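## Task

Tell the four plates apart only by their ID labels; one of them may start reversed, with its labelled short end pointing away from the robot. Stack them in rack S1 from the bottom up as M06, M09, M60, M90. M06 must lie flat on the rack floor and each of the others must be fully nested on the one below. Each plate's labelled short end must face the rack's front, the side toward the robot. The stack counts only if it stays in place without the robot holding it, so release it and move the gripper away at the end.

## Robot and tools

ROBOT. A single four-axis SCARA-style plate mover: a vertical lift, a shoulder, an elbow and a wrist yaw, carrying a two-finger gripper that always stays level (it cannot tilt). There is only one arm, so every motion argument is one row for that arm. The commanded point, end_effector_position, sits midway between the two rubber pads, about 2 to 3 cm behind the fingertips.

FRAMES. Scene frame: origin on the table top straight under the arm's base, +z up, +y to the left when looking along +x. Gripper frame: fingers point along its +x, they open and close along its y, z is vertical. rz positive rotates from +x toward +y.

ROW LAYOUT. Every motion row is 5 numbers, each in [-1, 1]: dx, dy, dz, rz, opening. dx, dy, dz, rz are offsets (not a pose) in the gripper's own axes, measured from the gripper's measured pose at the start of the action; 1.0 equals 0.6 m of travel or 180 degrees of turn. opening is absolute: +1 means fully open (0.140 m), -1 means closed (pads still 0.066 m apart). Going from fully open to closed takes at least about 0.6 s.

TOOLS.
- execute_actions(actions): a list of actions run in order. Each action is a table of up to 15 rows; each row lasts one control step of 1/30 s, and a shorter table repeats its final row until 15 steps are done (one action = 0.5 s). All rows in an action are offsets from that action's start pose, not chained from row to row. For the first action of a call the start is the last pose reported in this scene. An empty list simply returns state and images.
- move(target, speed, blocking): drives the gripper on a straight path toward one row (same 5-number layout, offsets from the pose in the most recent result in this scene that shows one). speed is the path's top speed in m/s, 0.002 to 0.5, default 0.25; turning is capped at twice that value in rad/s. The path lasts 0.5 to 10 s and is cut off at 10 s. The wrist takes the shorter way round. The path ignores obstacles; the gripper trails it, may deviate and may overshoot speed, especially with the arm nearly straight. The opening is sent when the move starts. blocking=false returns after 0.5 s while the arm keeps going; check it with wait(0), and call wait or stop before any new execute_actions or move.
- wait(seconds): 0 to 10; lets time pass with the last command held, returning early if a running move ends.
- stop(): brakes a running move to rest (needs room, more when fast); fingers keep moving.
- zoom_image(camera, region): enlarges part of the latest image; region [x0, y0, x1, y1] in pixels, top-left is (0, 0), at most 504 by 504. Cameras: cam_head_left, cam_head_right, cam_high, cam_low, cam_wrist, each 896x504.
- finished_scene(scene): ends scene 1 or 2 after the last command has been held; irreversible, and reports whether the goal was met.

CONTROL DETAILS. Each step, the commanded pose is clipped to within 70 mm and 16 degrees of the measured pose, then joints are driven toward it by damped inverse kinematics. After an action the arm travels no further than the last clipped pose, so long distances need several actions. Because offsets come from the measured hand, repeating a small offset against something rigid adds no extra push, but against something yielding it does. Joints move together and may lag behind after big moves.

RESULT LINES. The state line gives end_effector_position (m) and end_effector_quat_wxyz in the scene frame (less accurate at long reach). Joint positions lists lift (m, 0.000 to 0.550), shoulder (-2.000 to 2.000), elbow (-2.800 to 2.800), wrist yaw (-12.566 to 12.566 rad), then pad gap in m. Hand target is the pose the controller is currently heading for. grip_measured is the measured finger opening on the command scale (readings may be off by up to about 1 mm, consistently). A pose unreachable line means the clearance check altered or blocked the command. The move: line reports the ending (done = at rest near target; off_target, moving, held = last step blocked, fault) and limits (paced = command clipped; held = some steps blocked, after which the arm may speed up sharply), plus the remaining distance. MOTOR HOT appears at 85 °C; at 100 °C an OVER-TEMPERATURE FAULT brakes the arm until it cools. Holding loads heats motors, even while idle.

GRIPPING. To hold a plate, command an opening roughly 0.04 below grip_measured; smaller differences grip more gently. Pads push up to about 18 N each; a fast close can squeeze harder.

FLIPPING A PLATE. A reversed plate can be placed on the raised nest RG and then picked up again from its opposite end to turn it end for end.

AVOID. Keep the elbow more than 0.4 rad away from 0, or the arm may fold and fault. Contact torque reaching a joint's load limit (lift 52.8 N, shoulder 7.92 N m, elbow 3.96 N m, wrist yaw 1.32 N m, held weight included) halts the arm for 10 s and drops the rest of the call. A short settling drop of a few millimetres is fine; longer falls fail the task. Never push or knock anything off the table. Fast contacts hit harder, and targets set deep past a contact press harder; avoid slams, slips and heavy pushing. Loose items can occasionally be nudged by outside disturbances, so recheck before finishing.

Each tool is called after "Request:" as name(argument=value, ...), one argument or row to a line, values as JSON.

## Session

Request:
execute_actions(
  actions=[],
)

Scene clock: 0.00 s.
end_effector_position=(+0.3625, +0.3055, +0.3014) grip_measured=+0.98 end_effector_quat_wxyz=(+0.995, +0.000, +0.000, -0.102)
Joint positions: [ 0.296  0.644 -1.407  0.558  0.139]
Motor temperatures (°C, as the motors report them): [36 27 24 25]
Hand target: +0.362, +0.305, +0.301; +0.995, +0.000, +0.000, -0.102

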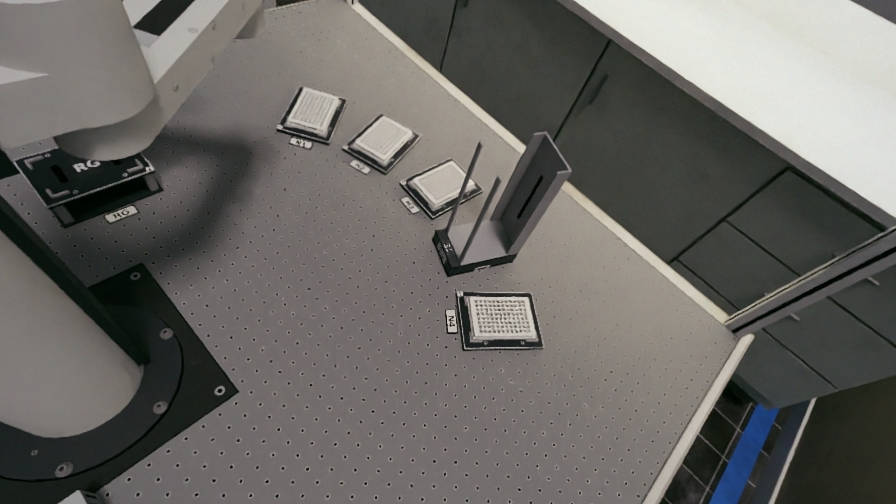

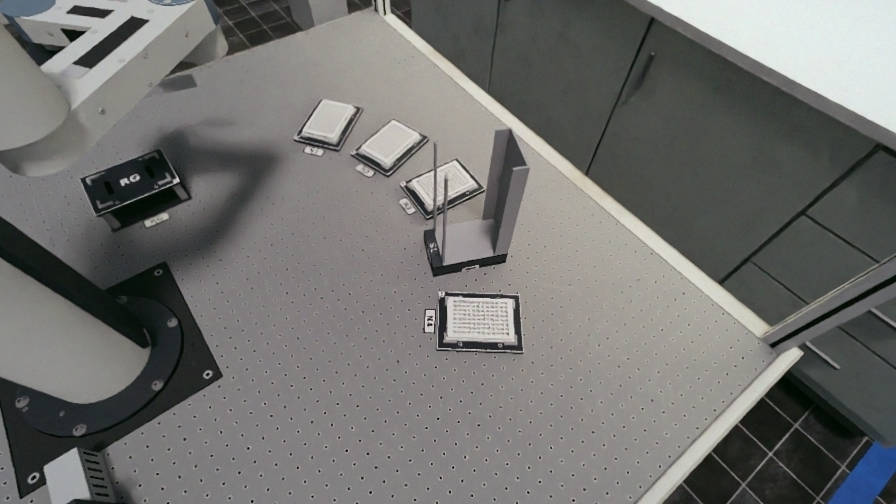

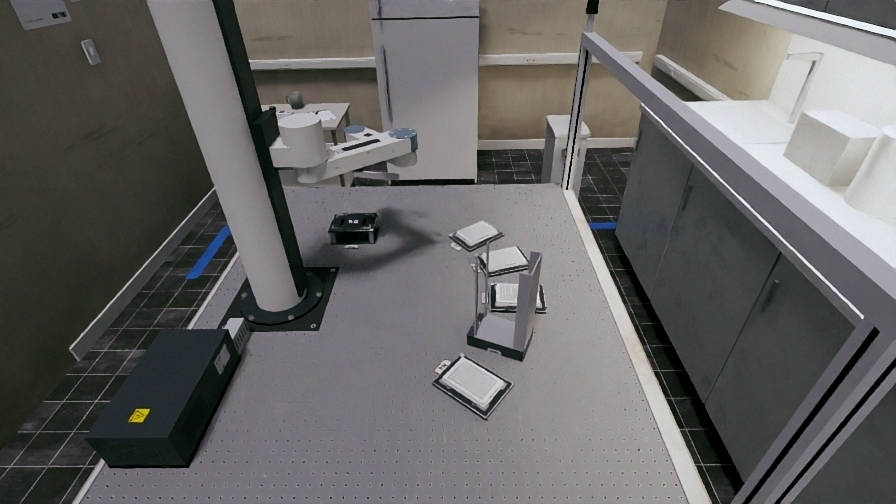

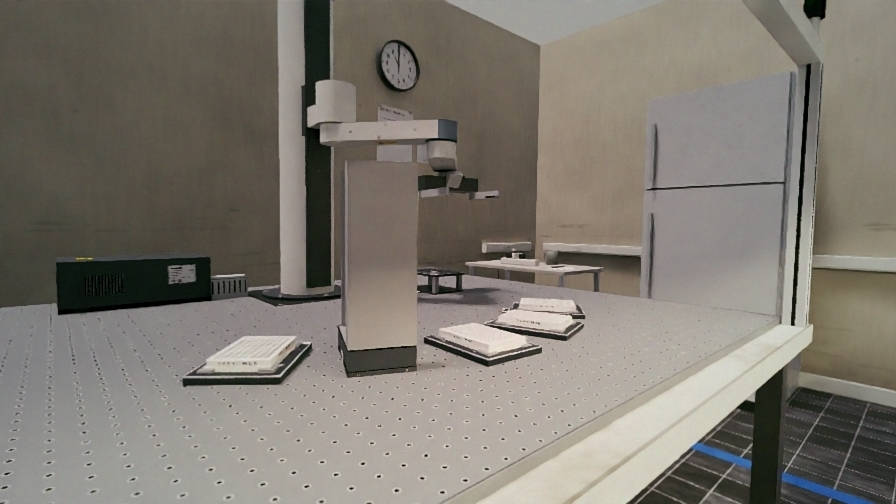

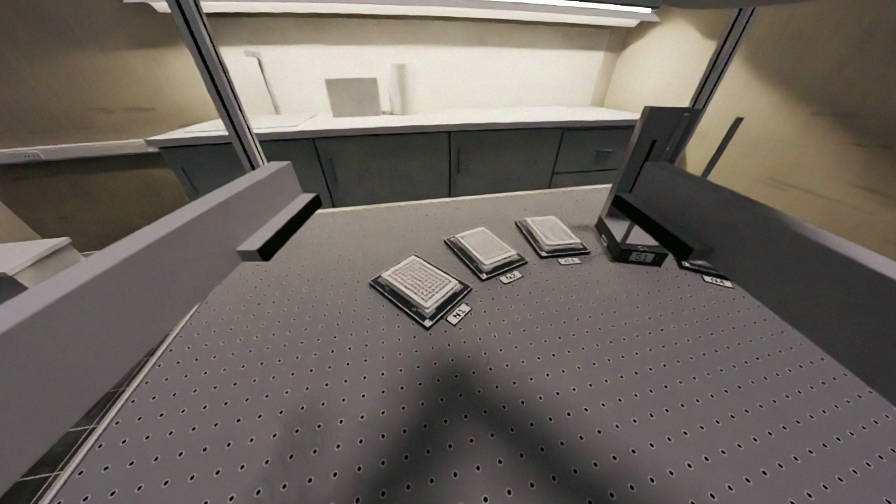

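Request:
zoom_image(
  camera="cam_low",
  region=[170, 320, 330, 400],
)

Request:
zoom_image(
  camera="cam_low",
  region=[410, 285, 600, 375],
)

Request:
zoom_image(
  camera="cam_head_left",
  region=[260, 70, 500, 230],
)

Request:
zoom_image(
  camera="cam_wrist",
  region=[360, 200, 620, 340],
)

Region (170, 320, 330, 400) of cam_low's 896x504 image, scaled by 3.150, with more detail than that image has.

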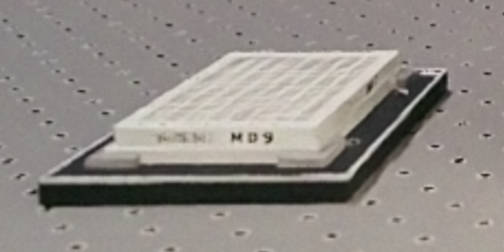

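Region (410, 285, 600, 375) of cam_low's 896x504 image, scaled by 2.653, with more detail than that image has; it fills the top 239 rows of this view, and the rest is white.

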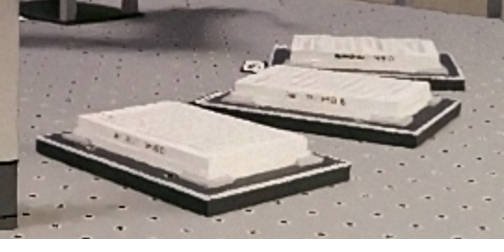

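Region (260, 70, 500, 230) of cam_head_left's 896x504 image, scaled by 2.100, with more detail than that image has.

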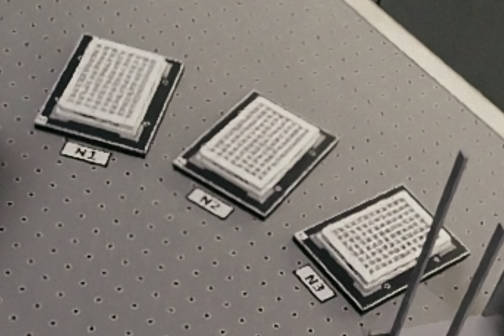

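Region (360, 200, 620, 340) of cam_wrist's 896x504 image, scaled by 1.938, with more detail than that image has; it fills the top 271 rows of this view, and the rest is white.

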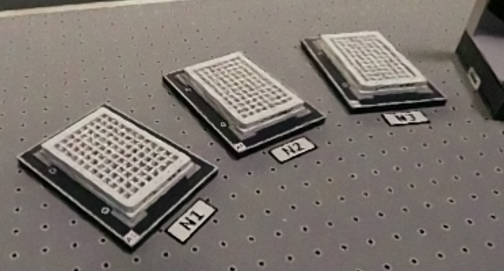

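Request:
move(
  target=[0.385, -0.247, -0.395, 0.1566, 0.2],
  speed=0.35,
)

Scene clock: 13.83 s.
end_effector_position=(+0.5581, +0.1130, +0.0644) grip_measured=+0.20 end_effector_quat_wxyz=(+0.990, +0.000, +0.000, +0.143)
Joint positions: [ 0.059 -0.632 -1.034  1.952  0.11 ]
Motor temperatures (°C, as the motors report them): [36 27 24 25]
Hand target: +0.558, +0.113, +0.064; +0.990, +0.000, +0.000, +0.143
Off the commanded pose: 0.001 m, 0 deg.
move: done

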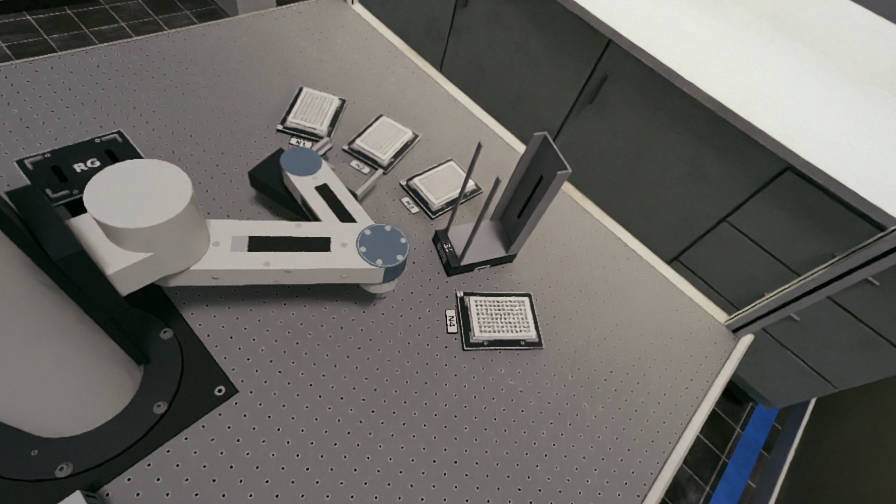

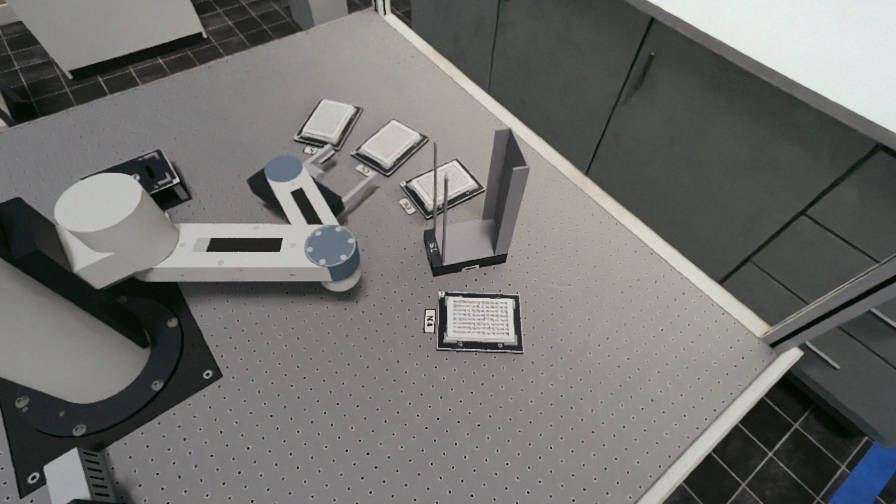

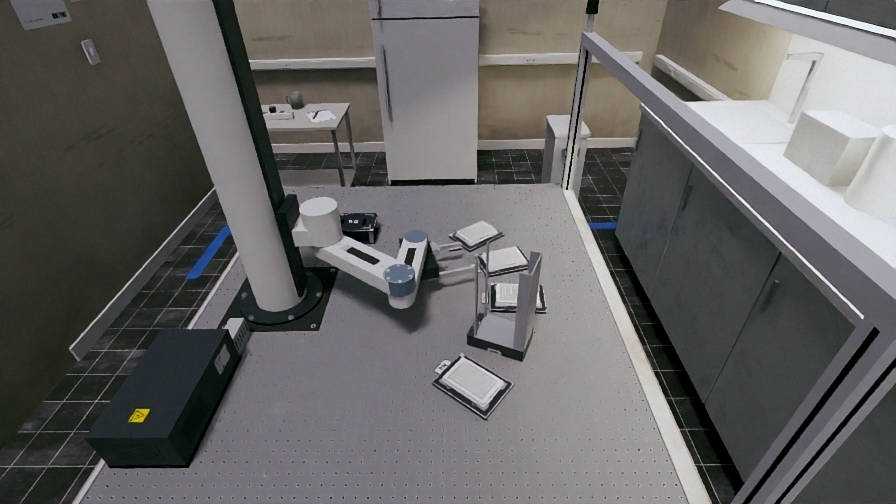

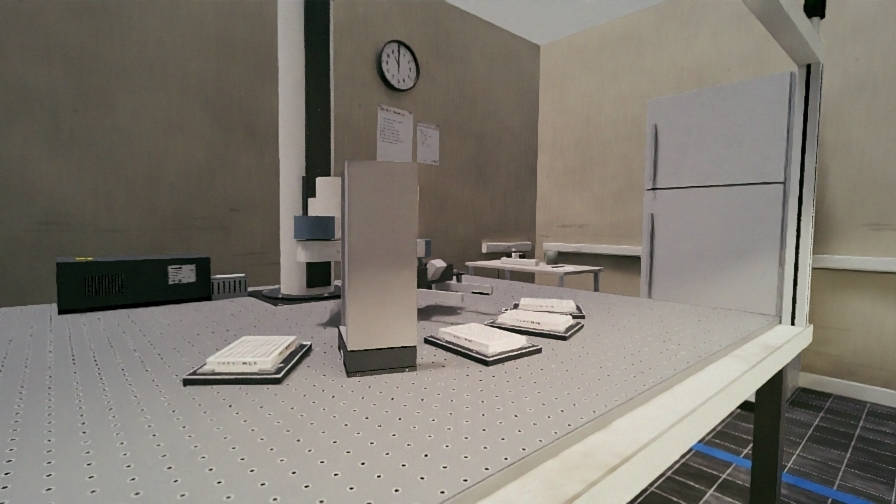

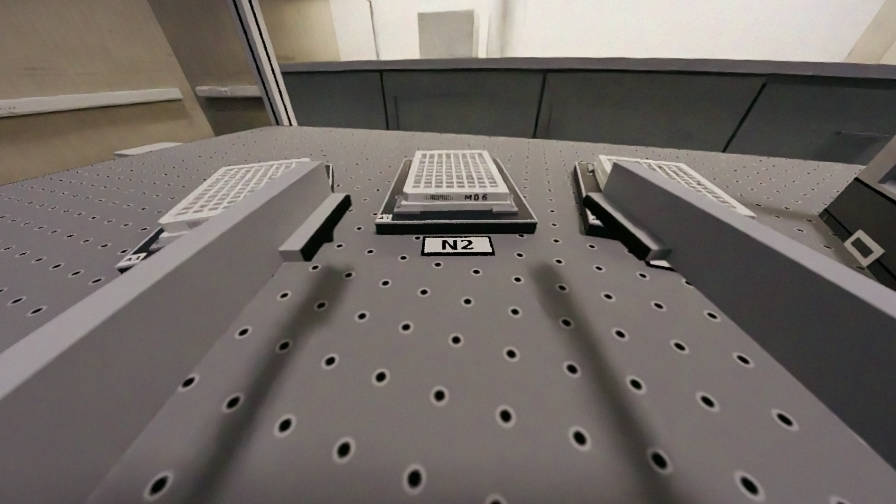

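Request:
move(
  target=[0.237, 0.0075, -0.034, 0.001, 0.2],
  speed=0.2,
)

Scene clock: 20.93 s.
end_effector_position=(+0.6933, +0.1573, +0.0440) grip_measured=+0.20 end_effector_quat_wxyz=(+0.990, +0.000, +0.000, +0.144)
Joint positions: [ 0.039 -0.33  -1.761  2.38   0.11 ]
Motor temperatures (°C, as the motors report them): [36 27 24 25]
Hand target: +0.693, +0.157, +0.044; +0.990, +0.000, +0.000, +0.144
Off the commanded pose: 0.000 m, 0 deg.
move: done

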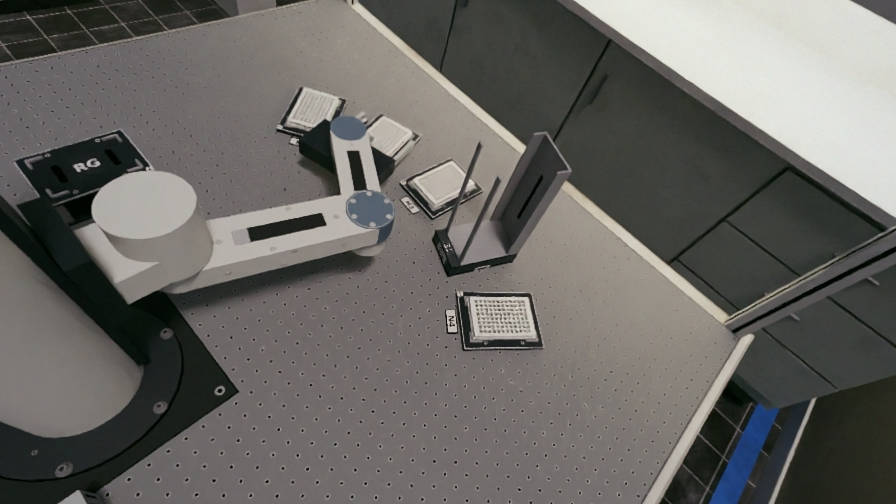

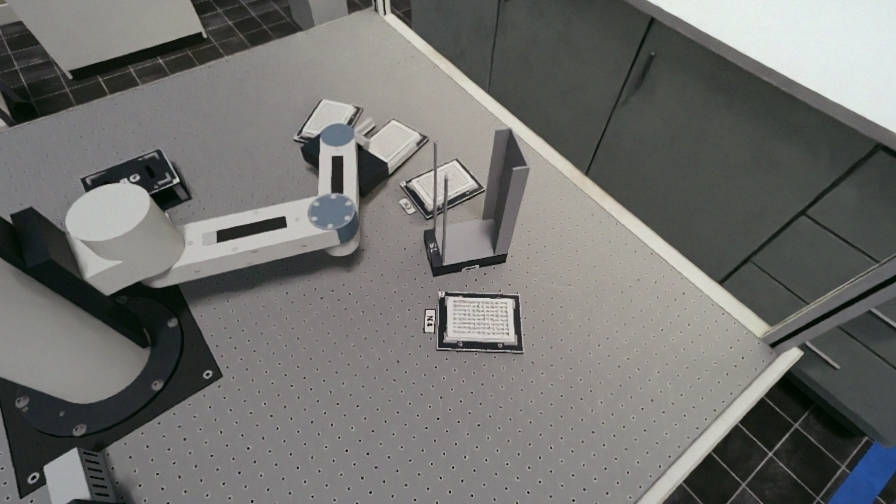

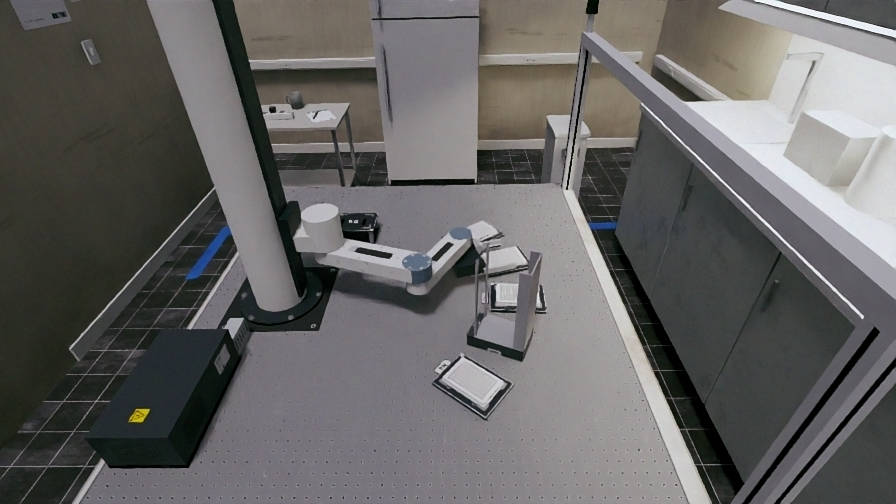

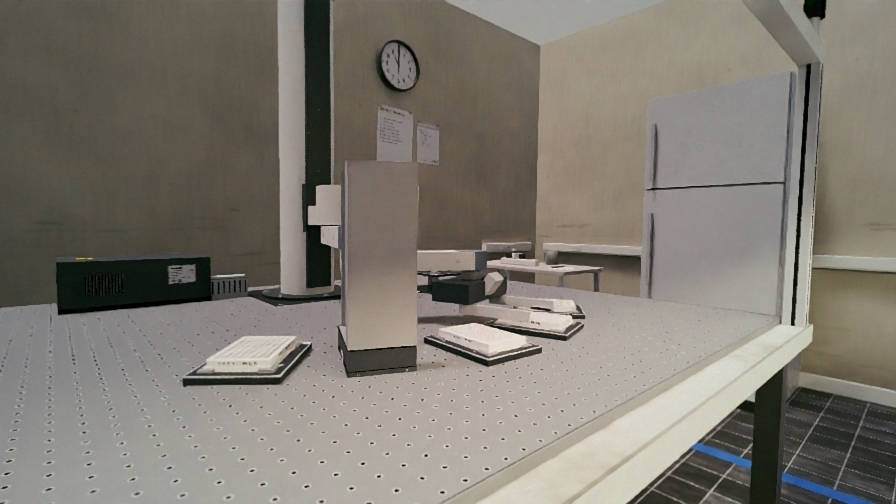

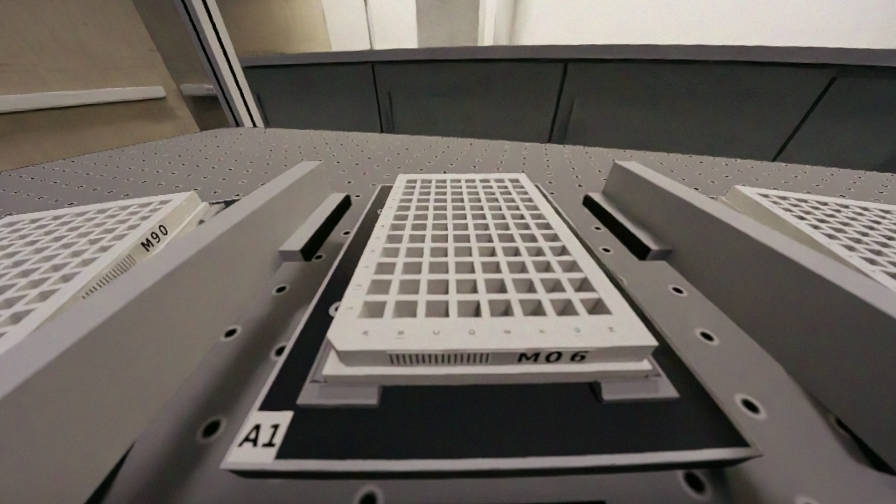

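Request:
move(
  target=[0.0025, 0, -0.0267, 0.003, -0.25],
  speed=0.03,
)

Scene clock: 26.40 s.
end_effector_position=(+0.6948, +0.1576, +0.0279) grip_measured=-0.25 end_effector_quat_wxyz=(+0.989, +0.000, +0.000, +0.148)
Joint positions: [ 0.023 -0.33  -1.77   2.397  0.094]
Motor temperatures (°C, as the motors report them): [36 27 24 25]
Hand target: +0.695, +0.158, +0.028; +0.989, +0.000, +0.000, +0.149
Off the commanded pose: 0.000 m, 0 deg.
move: done

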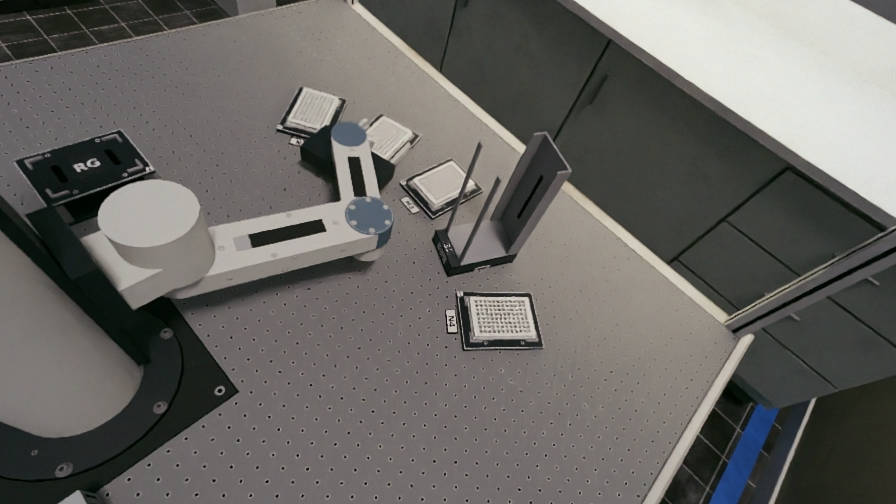

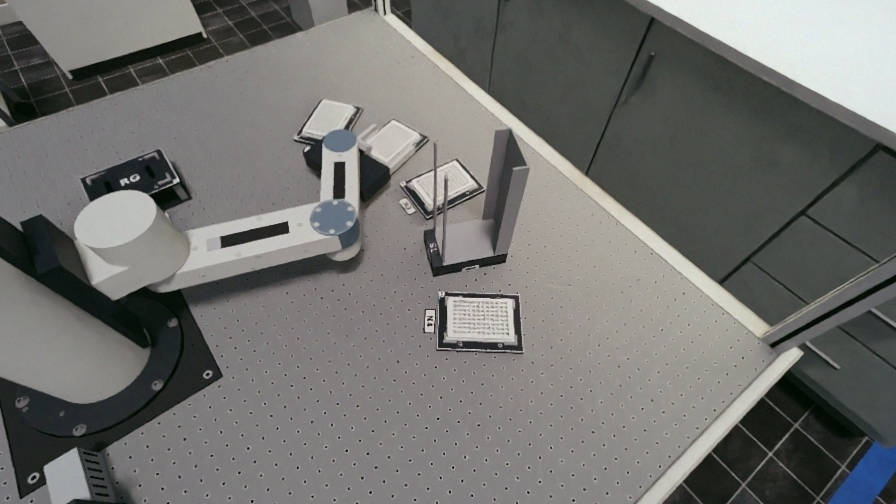

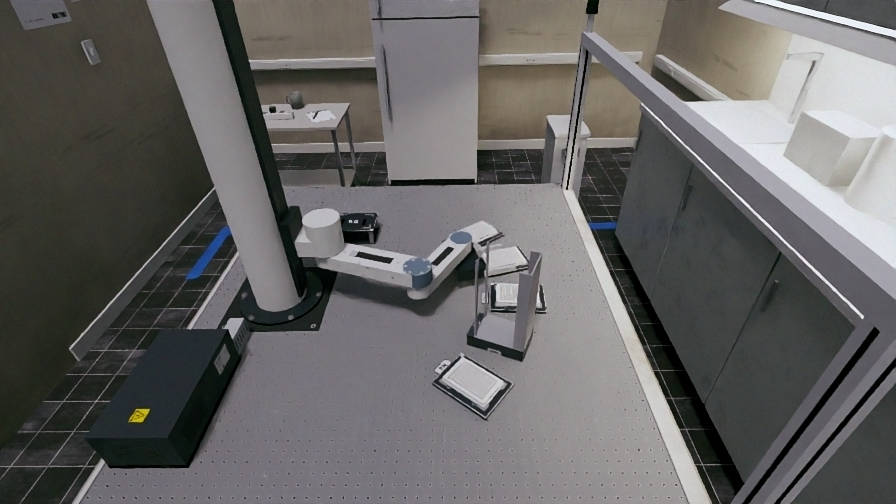

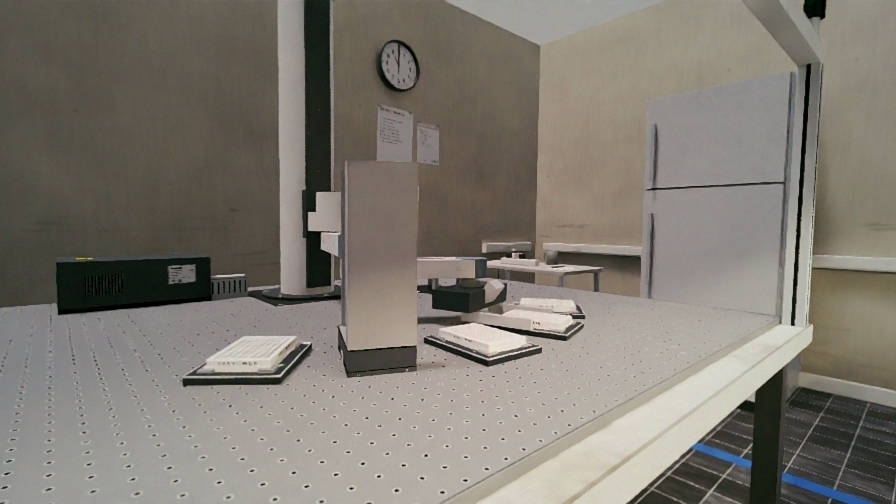

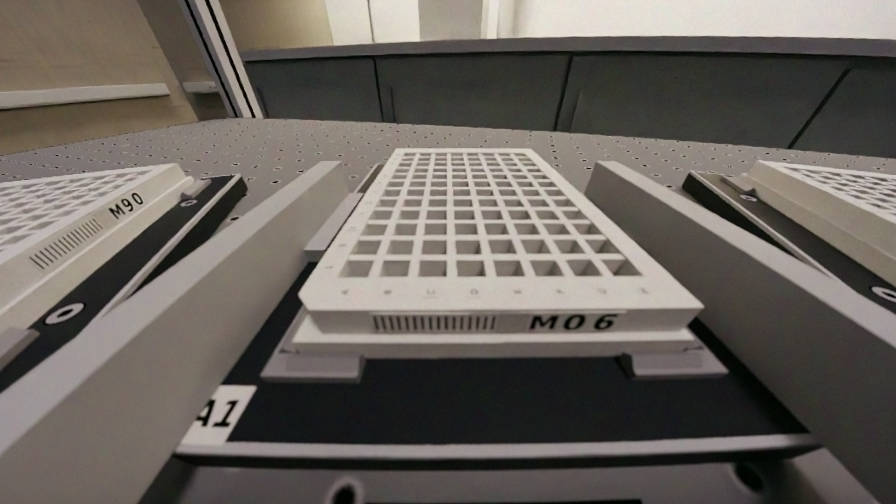

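Request:
execute_actions(
  actions=[
    [[0,0,0,0,-0.35],[0,0,0,0,-0.4],[0,0,0,0,-0.4],[0,0,0,0,-0.4],[0,0,0,0,-0.44],[0,0,0,0,-0.44],[0,0,0,0,-0.47],[0,0,0,0,-0.47],[0,0,0,0,-0.49],[0,0,0,0,-0.49],[0,0,0,0,-0.51],[0,0,0,0,-0.53],[0,0,0,0,-0.55]],
    [[0,0,0,0,-0.55],[0,0,0,0,-0.55],[0,0,0.003,0,-0.55],[0,0,0.006,0,-0.55],[0,0,0.01,0,-0.55],[0,0,0.015,0,-0.55],[0,0,0.02,0,-0.55],[0,0,0.025,0,-0.55]],
  ],
)

Scene clock: 34.40 s.
end_effector_position=(+0.6948, +0.1575, +0.0429) grip_measured=-0.50 end_effector_quat_wxyz=(+0.989, +0.000, +0.000, +0.148)
Joint positions: [ 0.038 -0.33  -1.77   2.397  0.085]
Motor temperatures (°C, as the motors report them): [36 27 24 25]
Hand target: +0.695, +0.158, +0.043; +0.989, +0.000, +0.000, +0.148
Off the commanded pose: 0.000 m, 0 deg.

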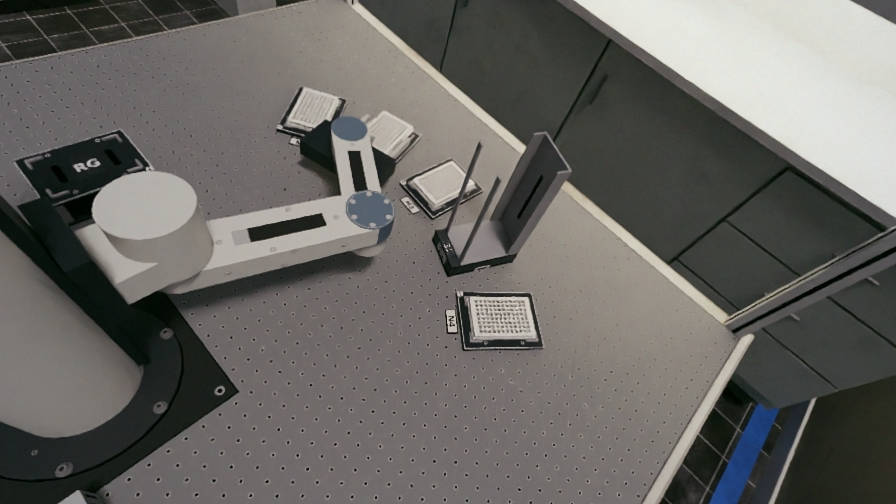

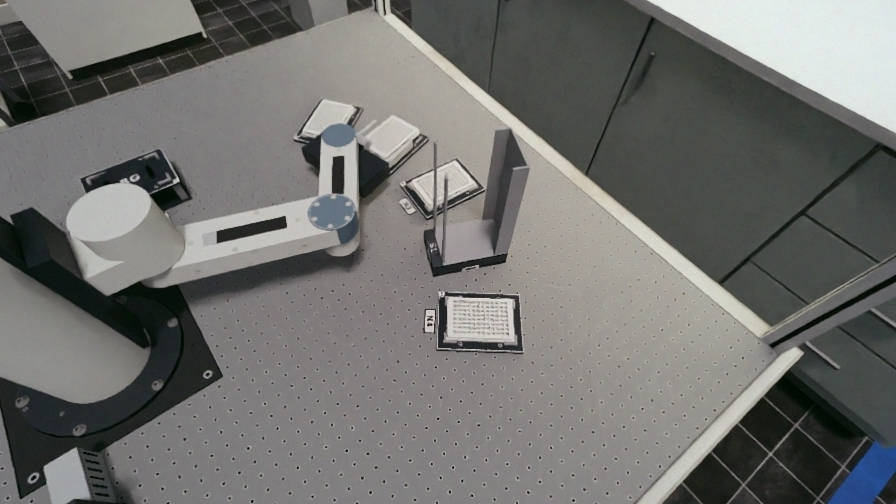

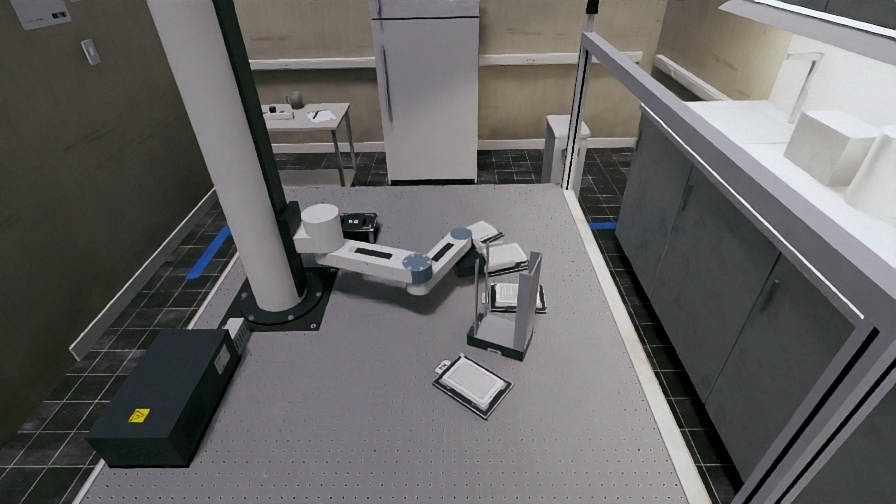

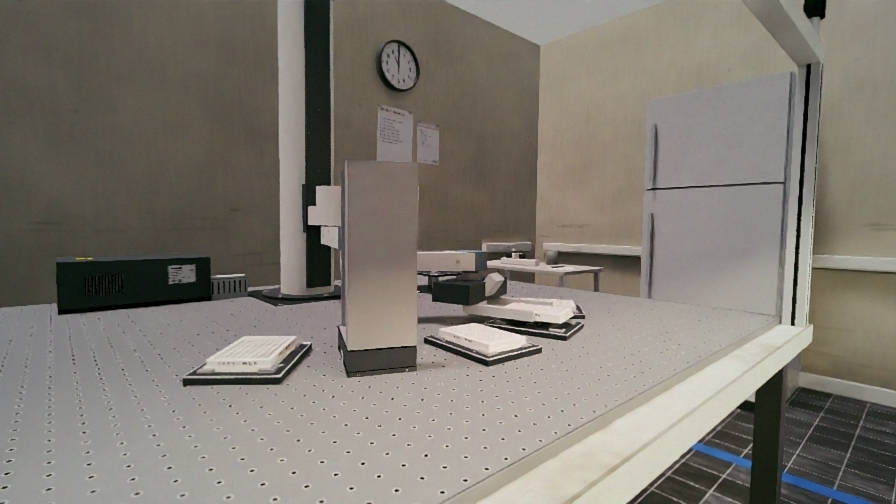

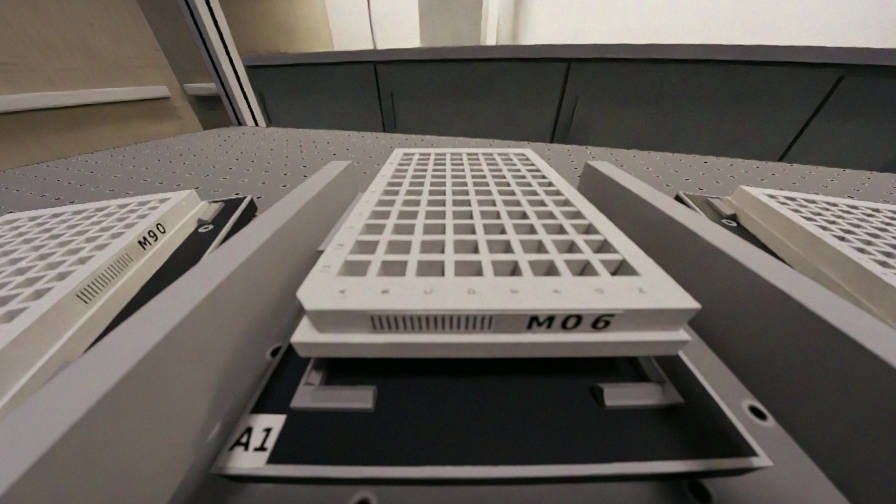

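Request:
move(
  target=[-0.0608, -0.2558, 0.475, -0.0945, -0.55],
  speed=0.3,
)

Request:
move(
  target=[-0.0483, -0.3117, 0, -0.116, -0.55],
  speed=0.25,
)

Scene clock: 42.30 s.
end_effector_position=(+0.7048, -0.0001, +0.3280) grip_measured=-0.50 end_effector_quat_wxyz=(+1.000, +0.000, +0.000, -0.000)
Joint positions: [ 0.323 -0.658 -1.69   2.348  0.085]
Motor temperatures (°C, as the motors report them): [36 27 24 25]
Hand target: +0.705, +0.000, +0.328; +1.000, +0.000, +0.000, +0.000
Off the commanded pose: 0.000 m, 0 deg.
move: done

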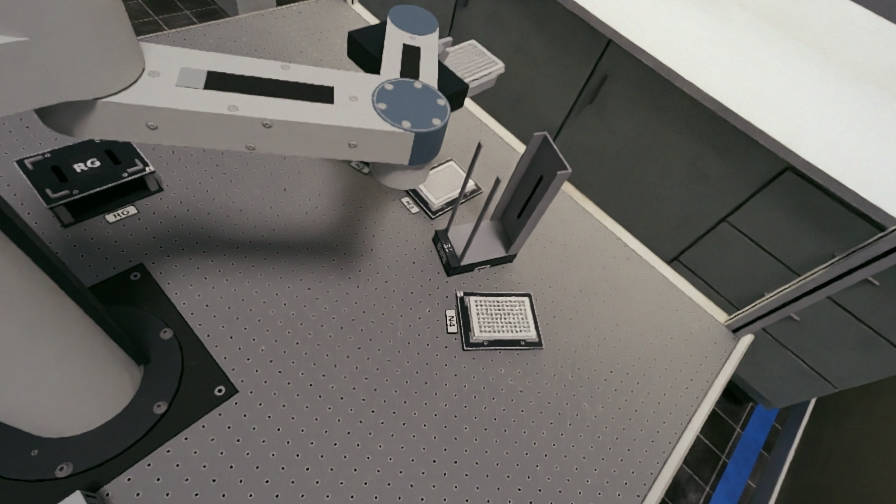

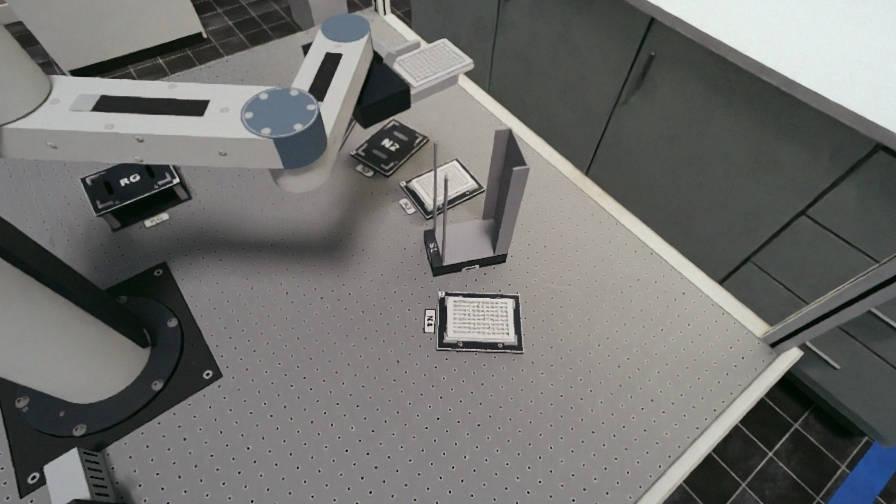

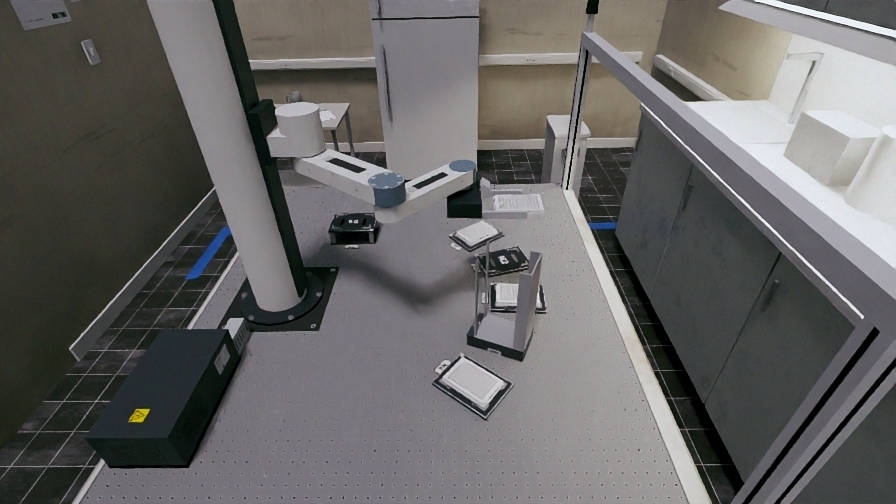

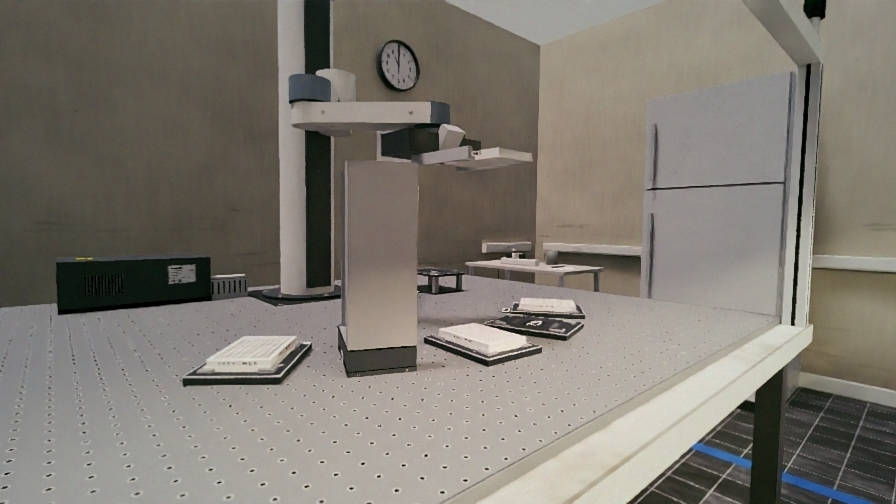

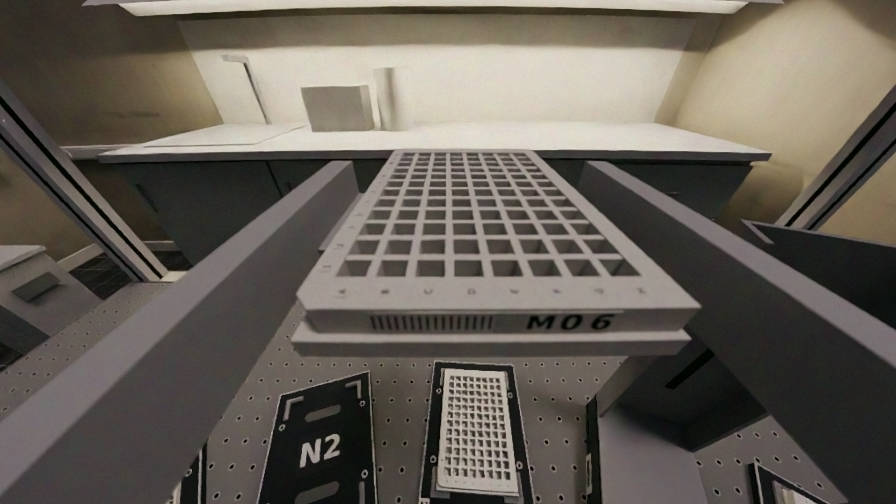

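Scene clock: 43.40 s.
end_effector_position=(+0.6756, -0.1873, +0.3280) grip_measured=-0.50 end_effector_quat_wxyz=(+0.983, +0.000, +0.000, -0.182)
Joint positions: [ 0.323 -1.001 -1.717  2.353  0.085]
Motor temperatures (°C, as the motors report them): [36 28 24 25]
Hand target: +0.676, -0.187, +0.328; +0.983, +0.000, +0.000, -0.181
Off the commanded pose: 0.000 m, 0 deg.
move: done

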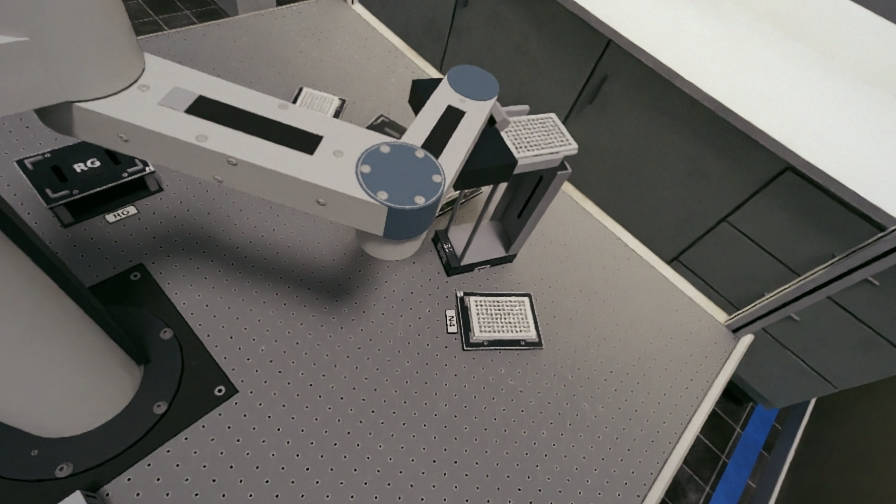

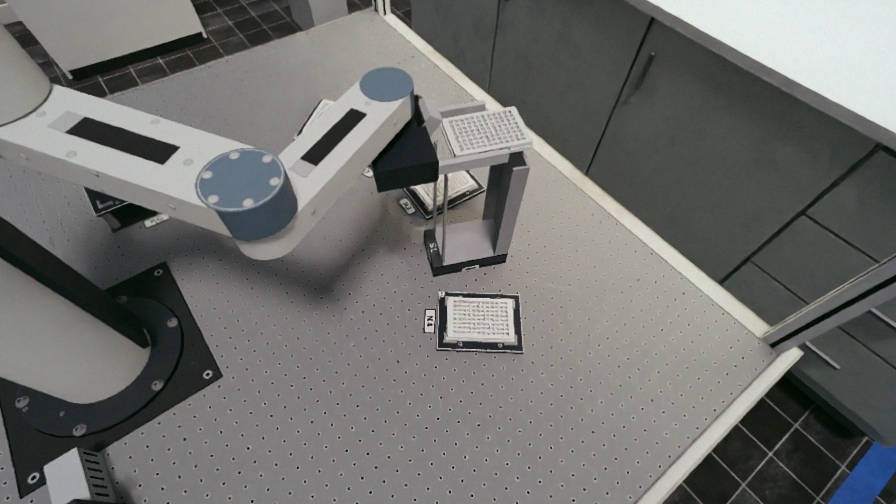

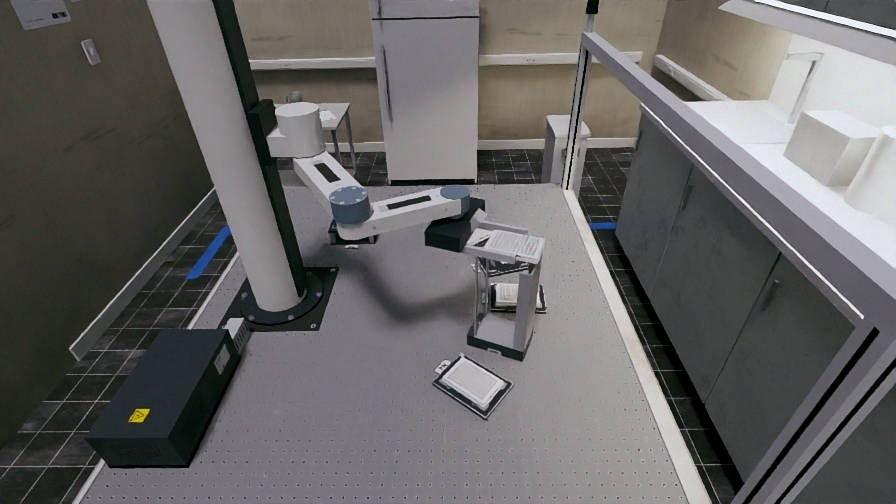

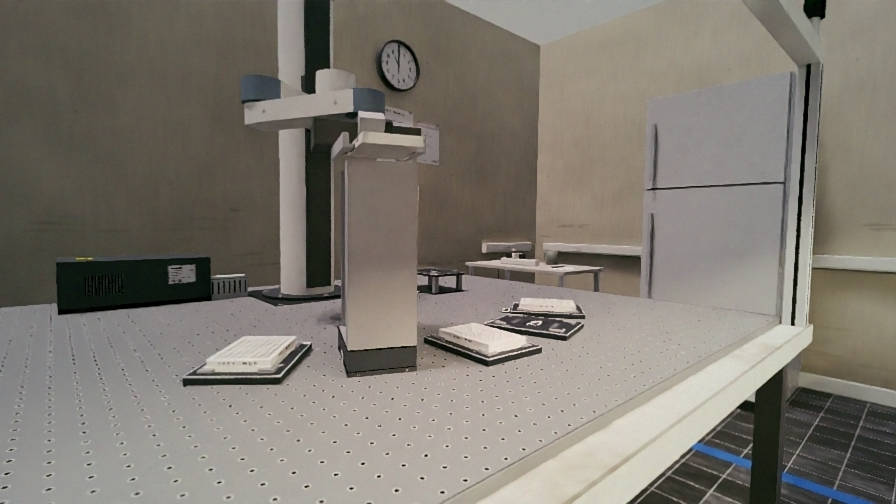

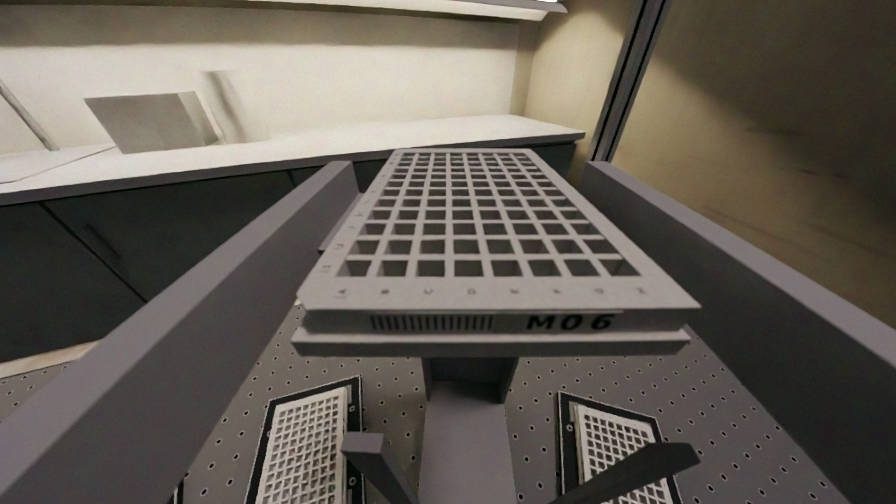

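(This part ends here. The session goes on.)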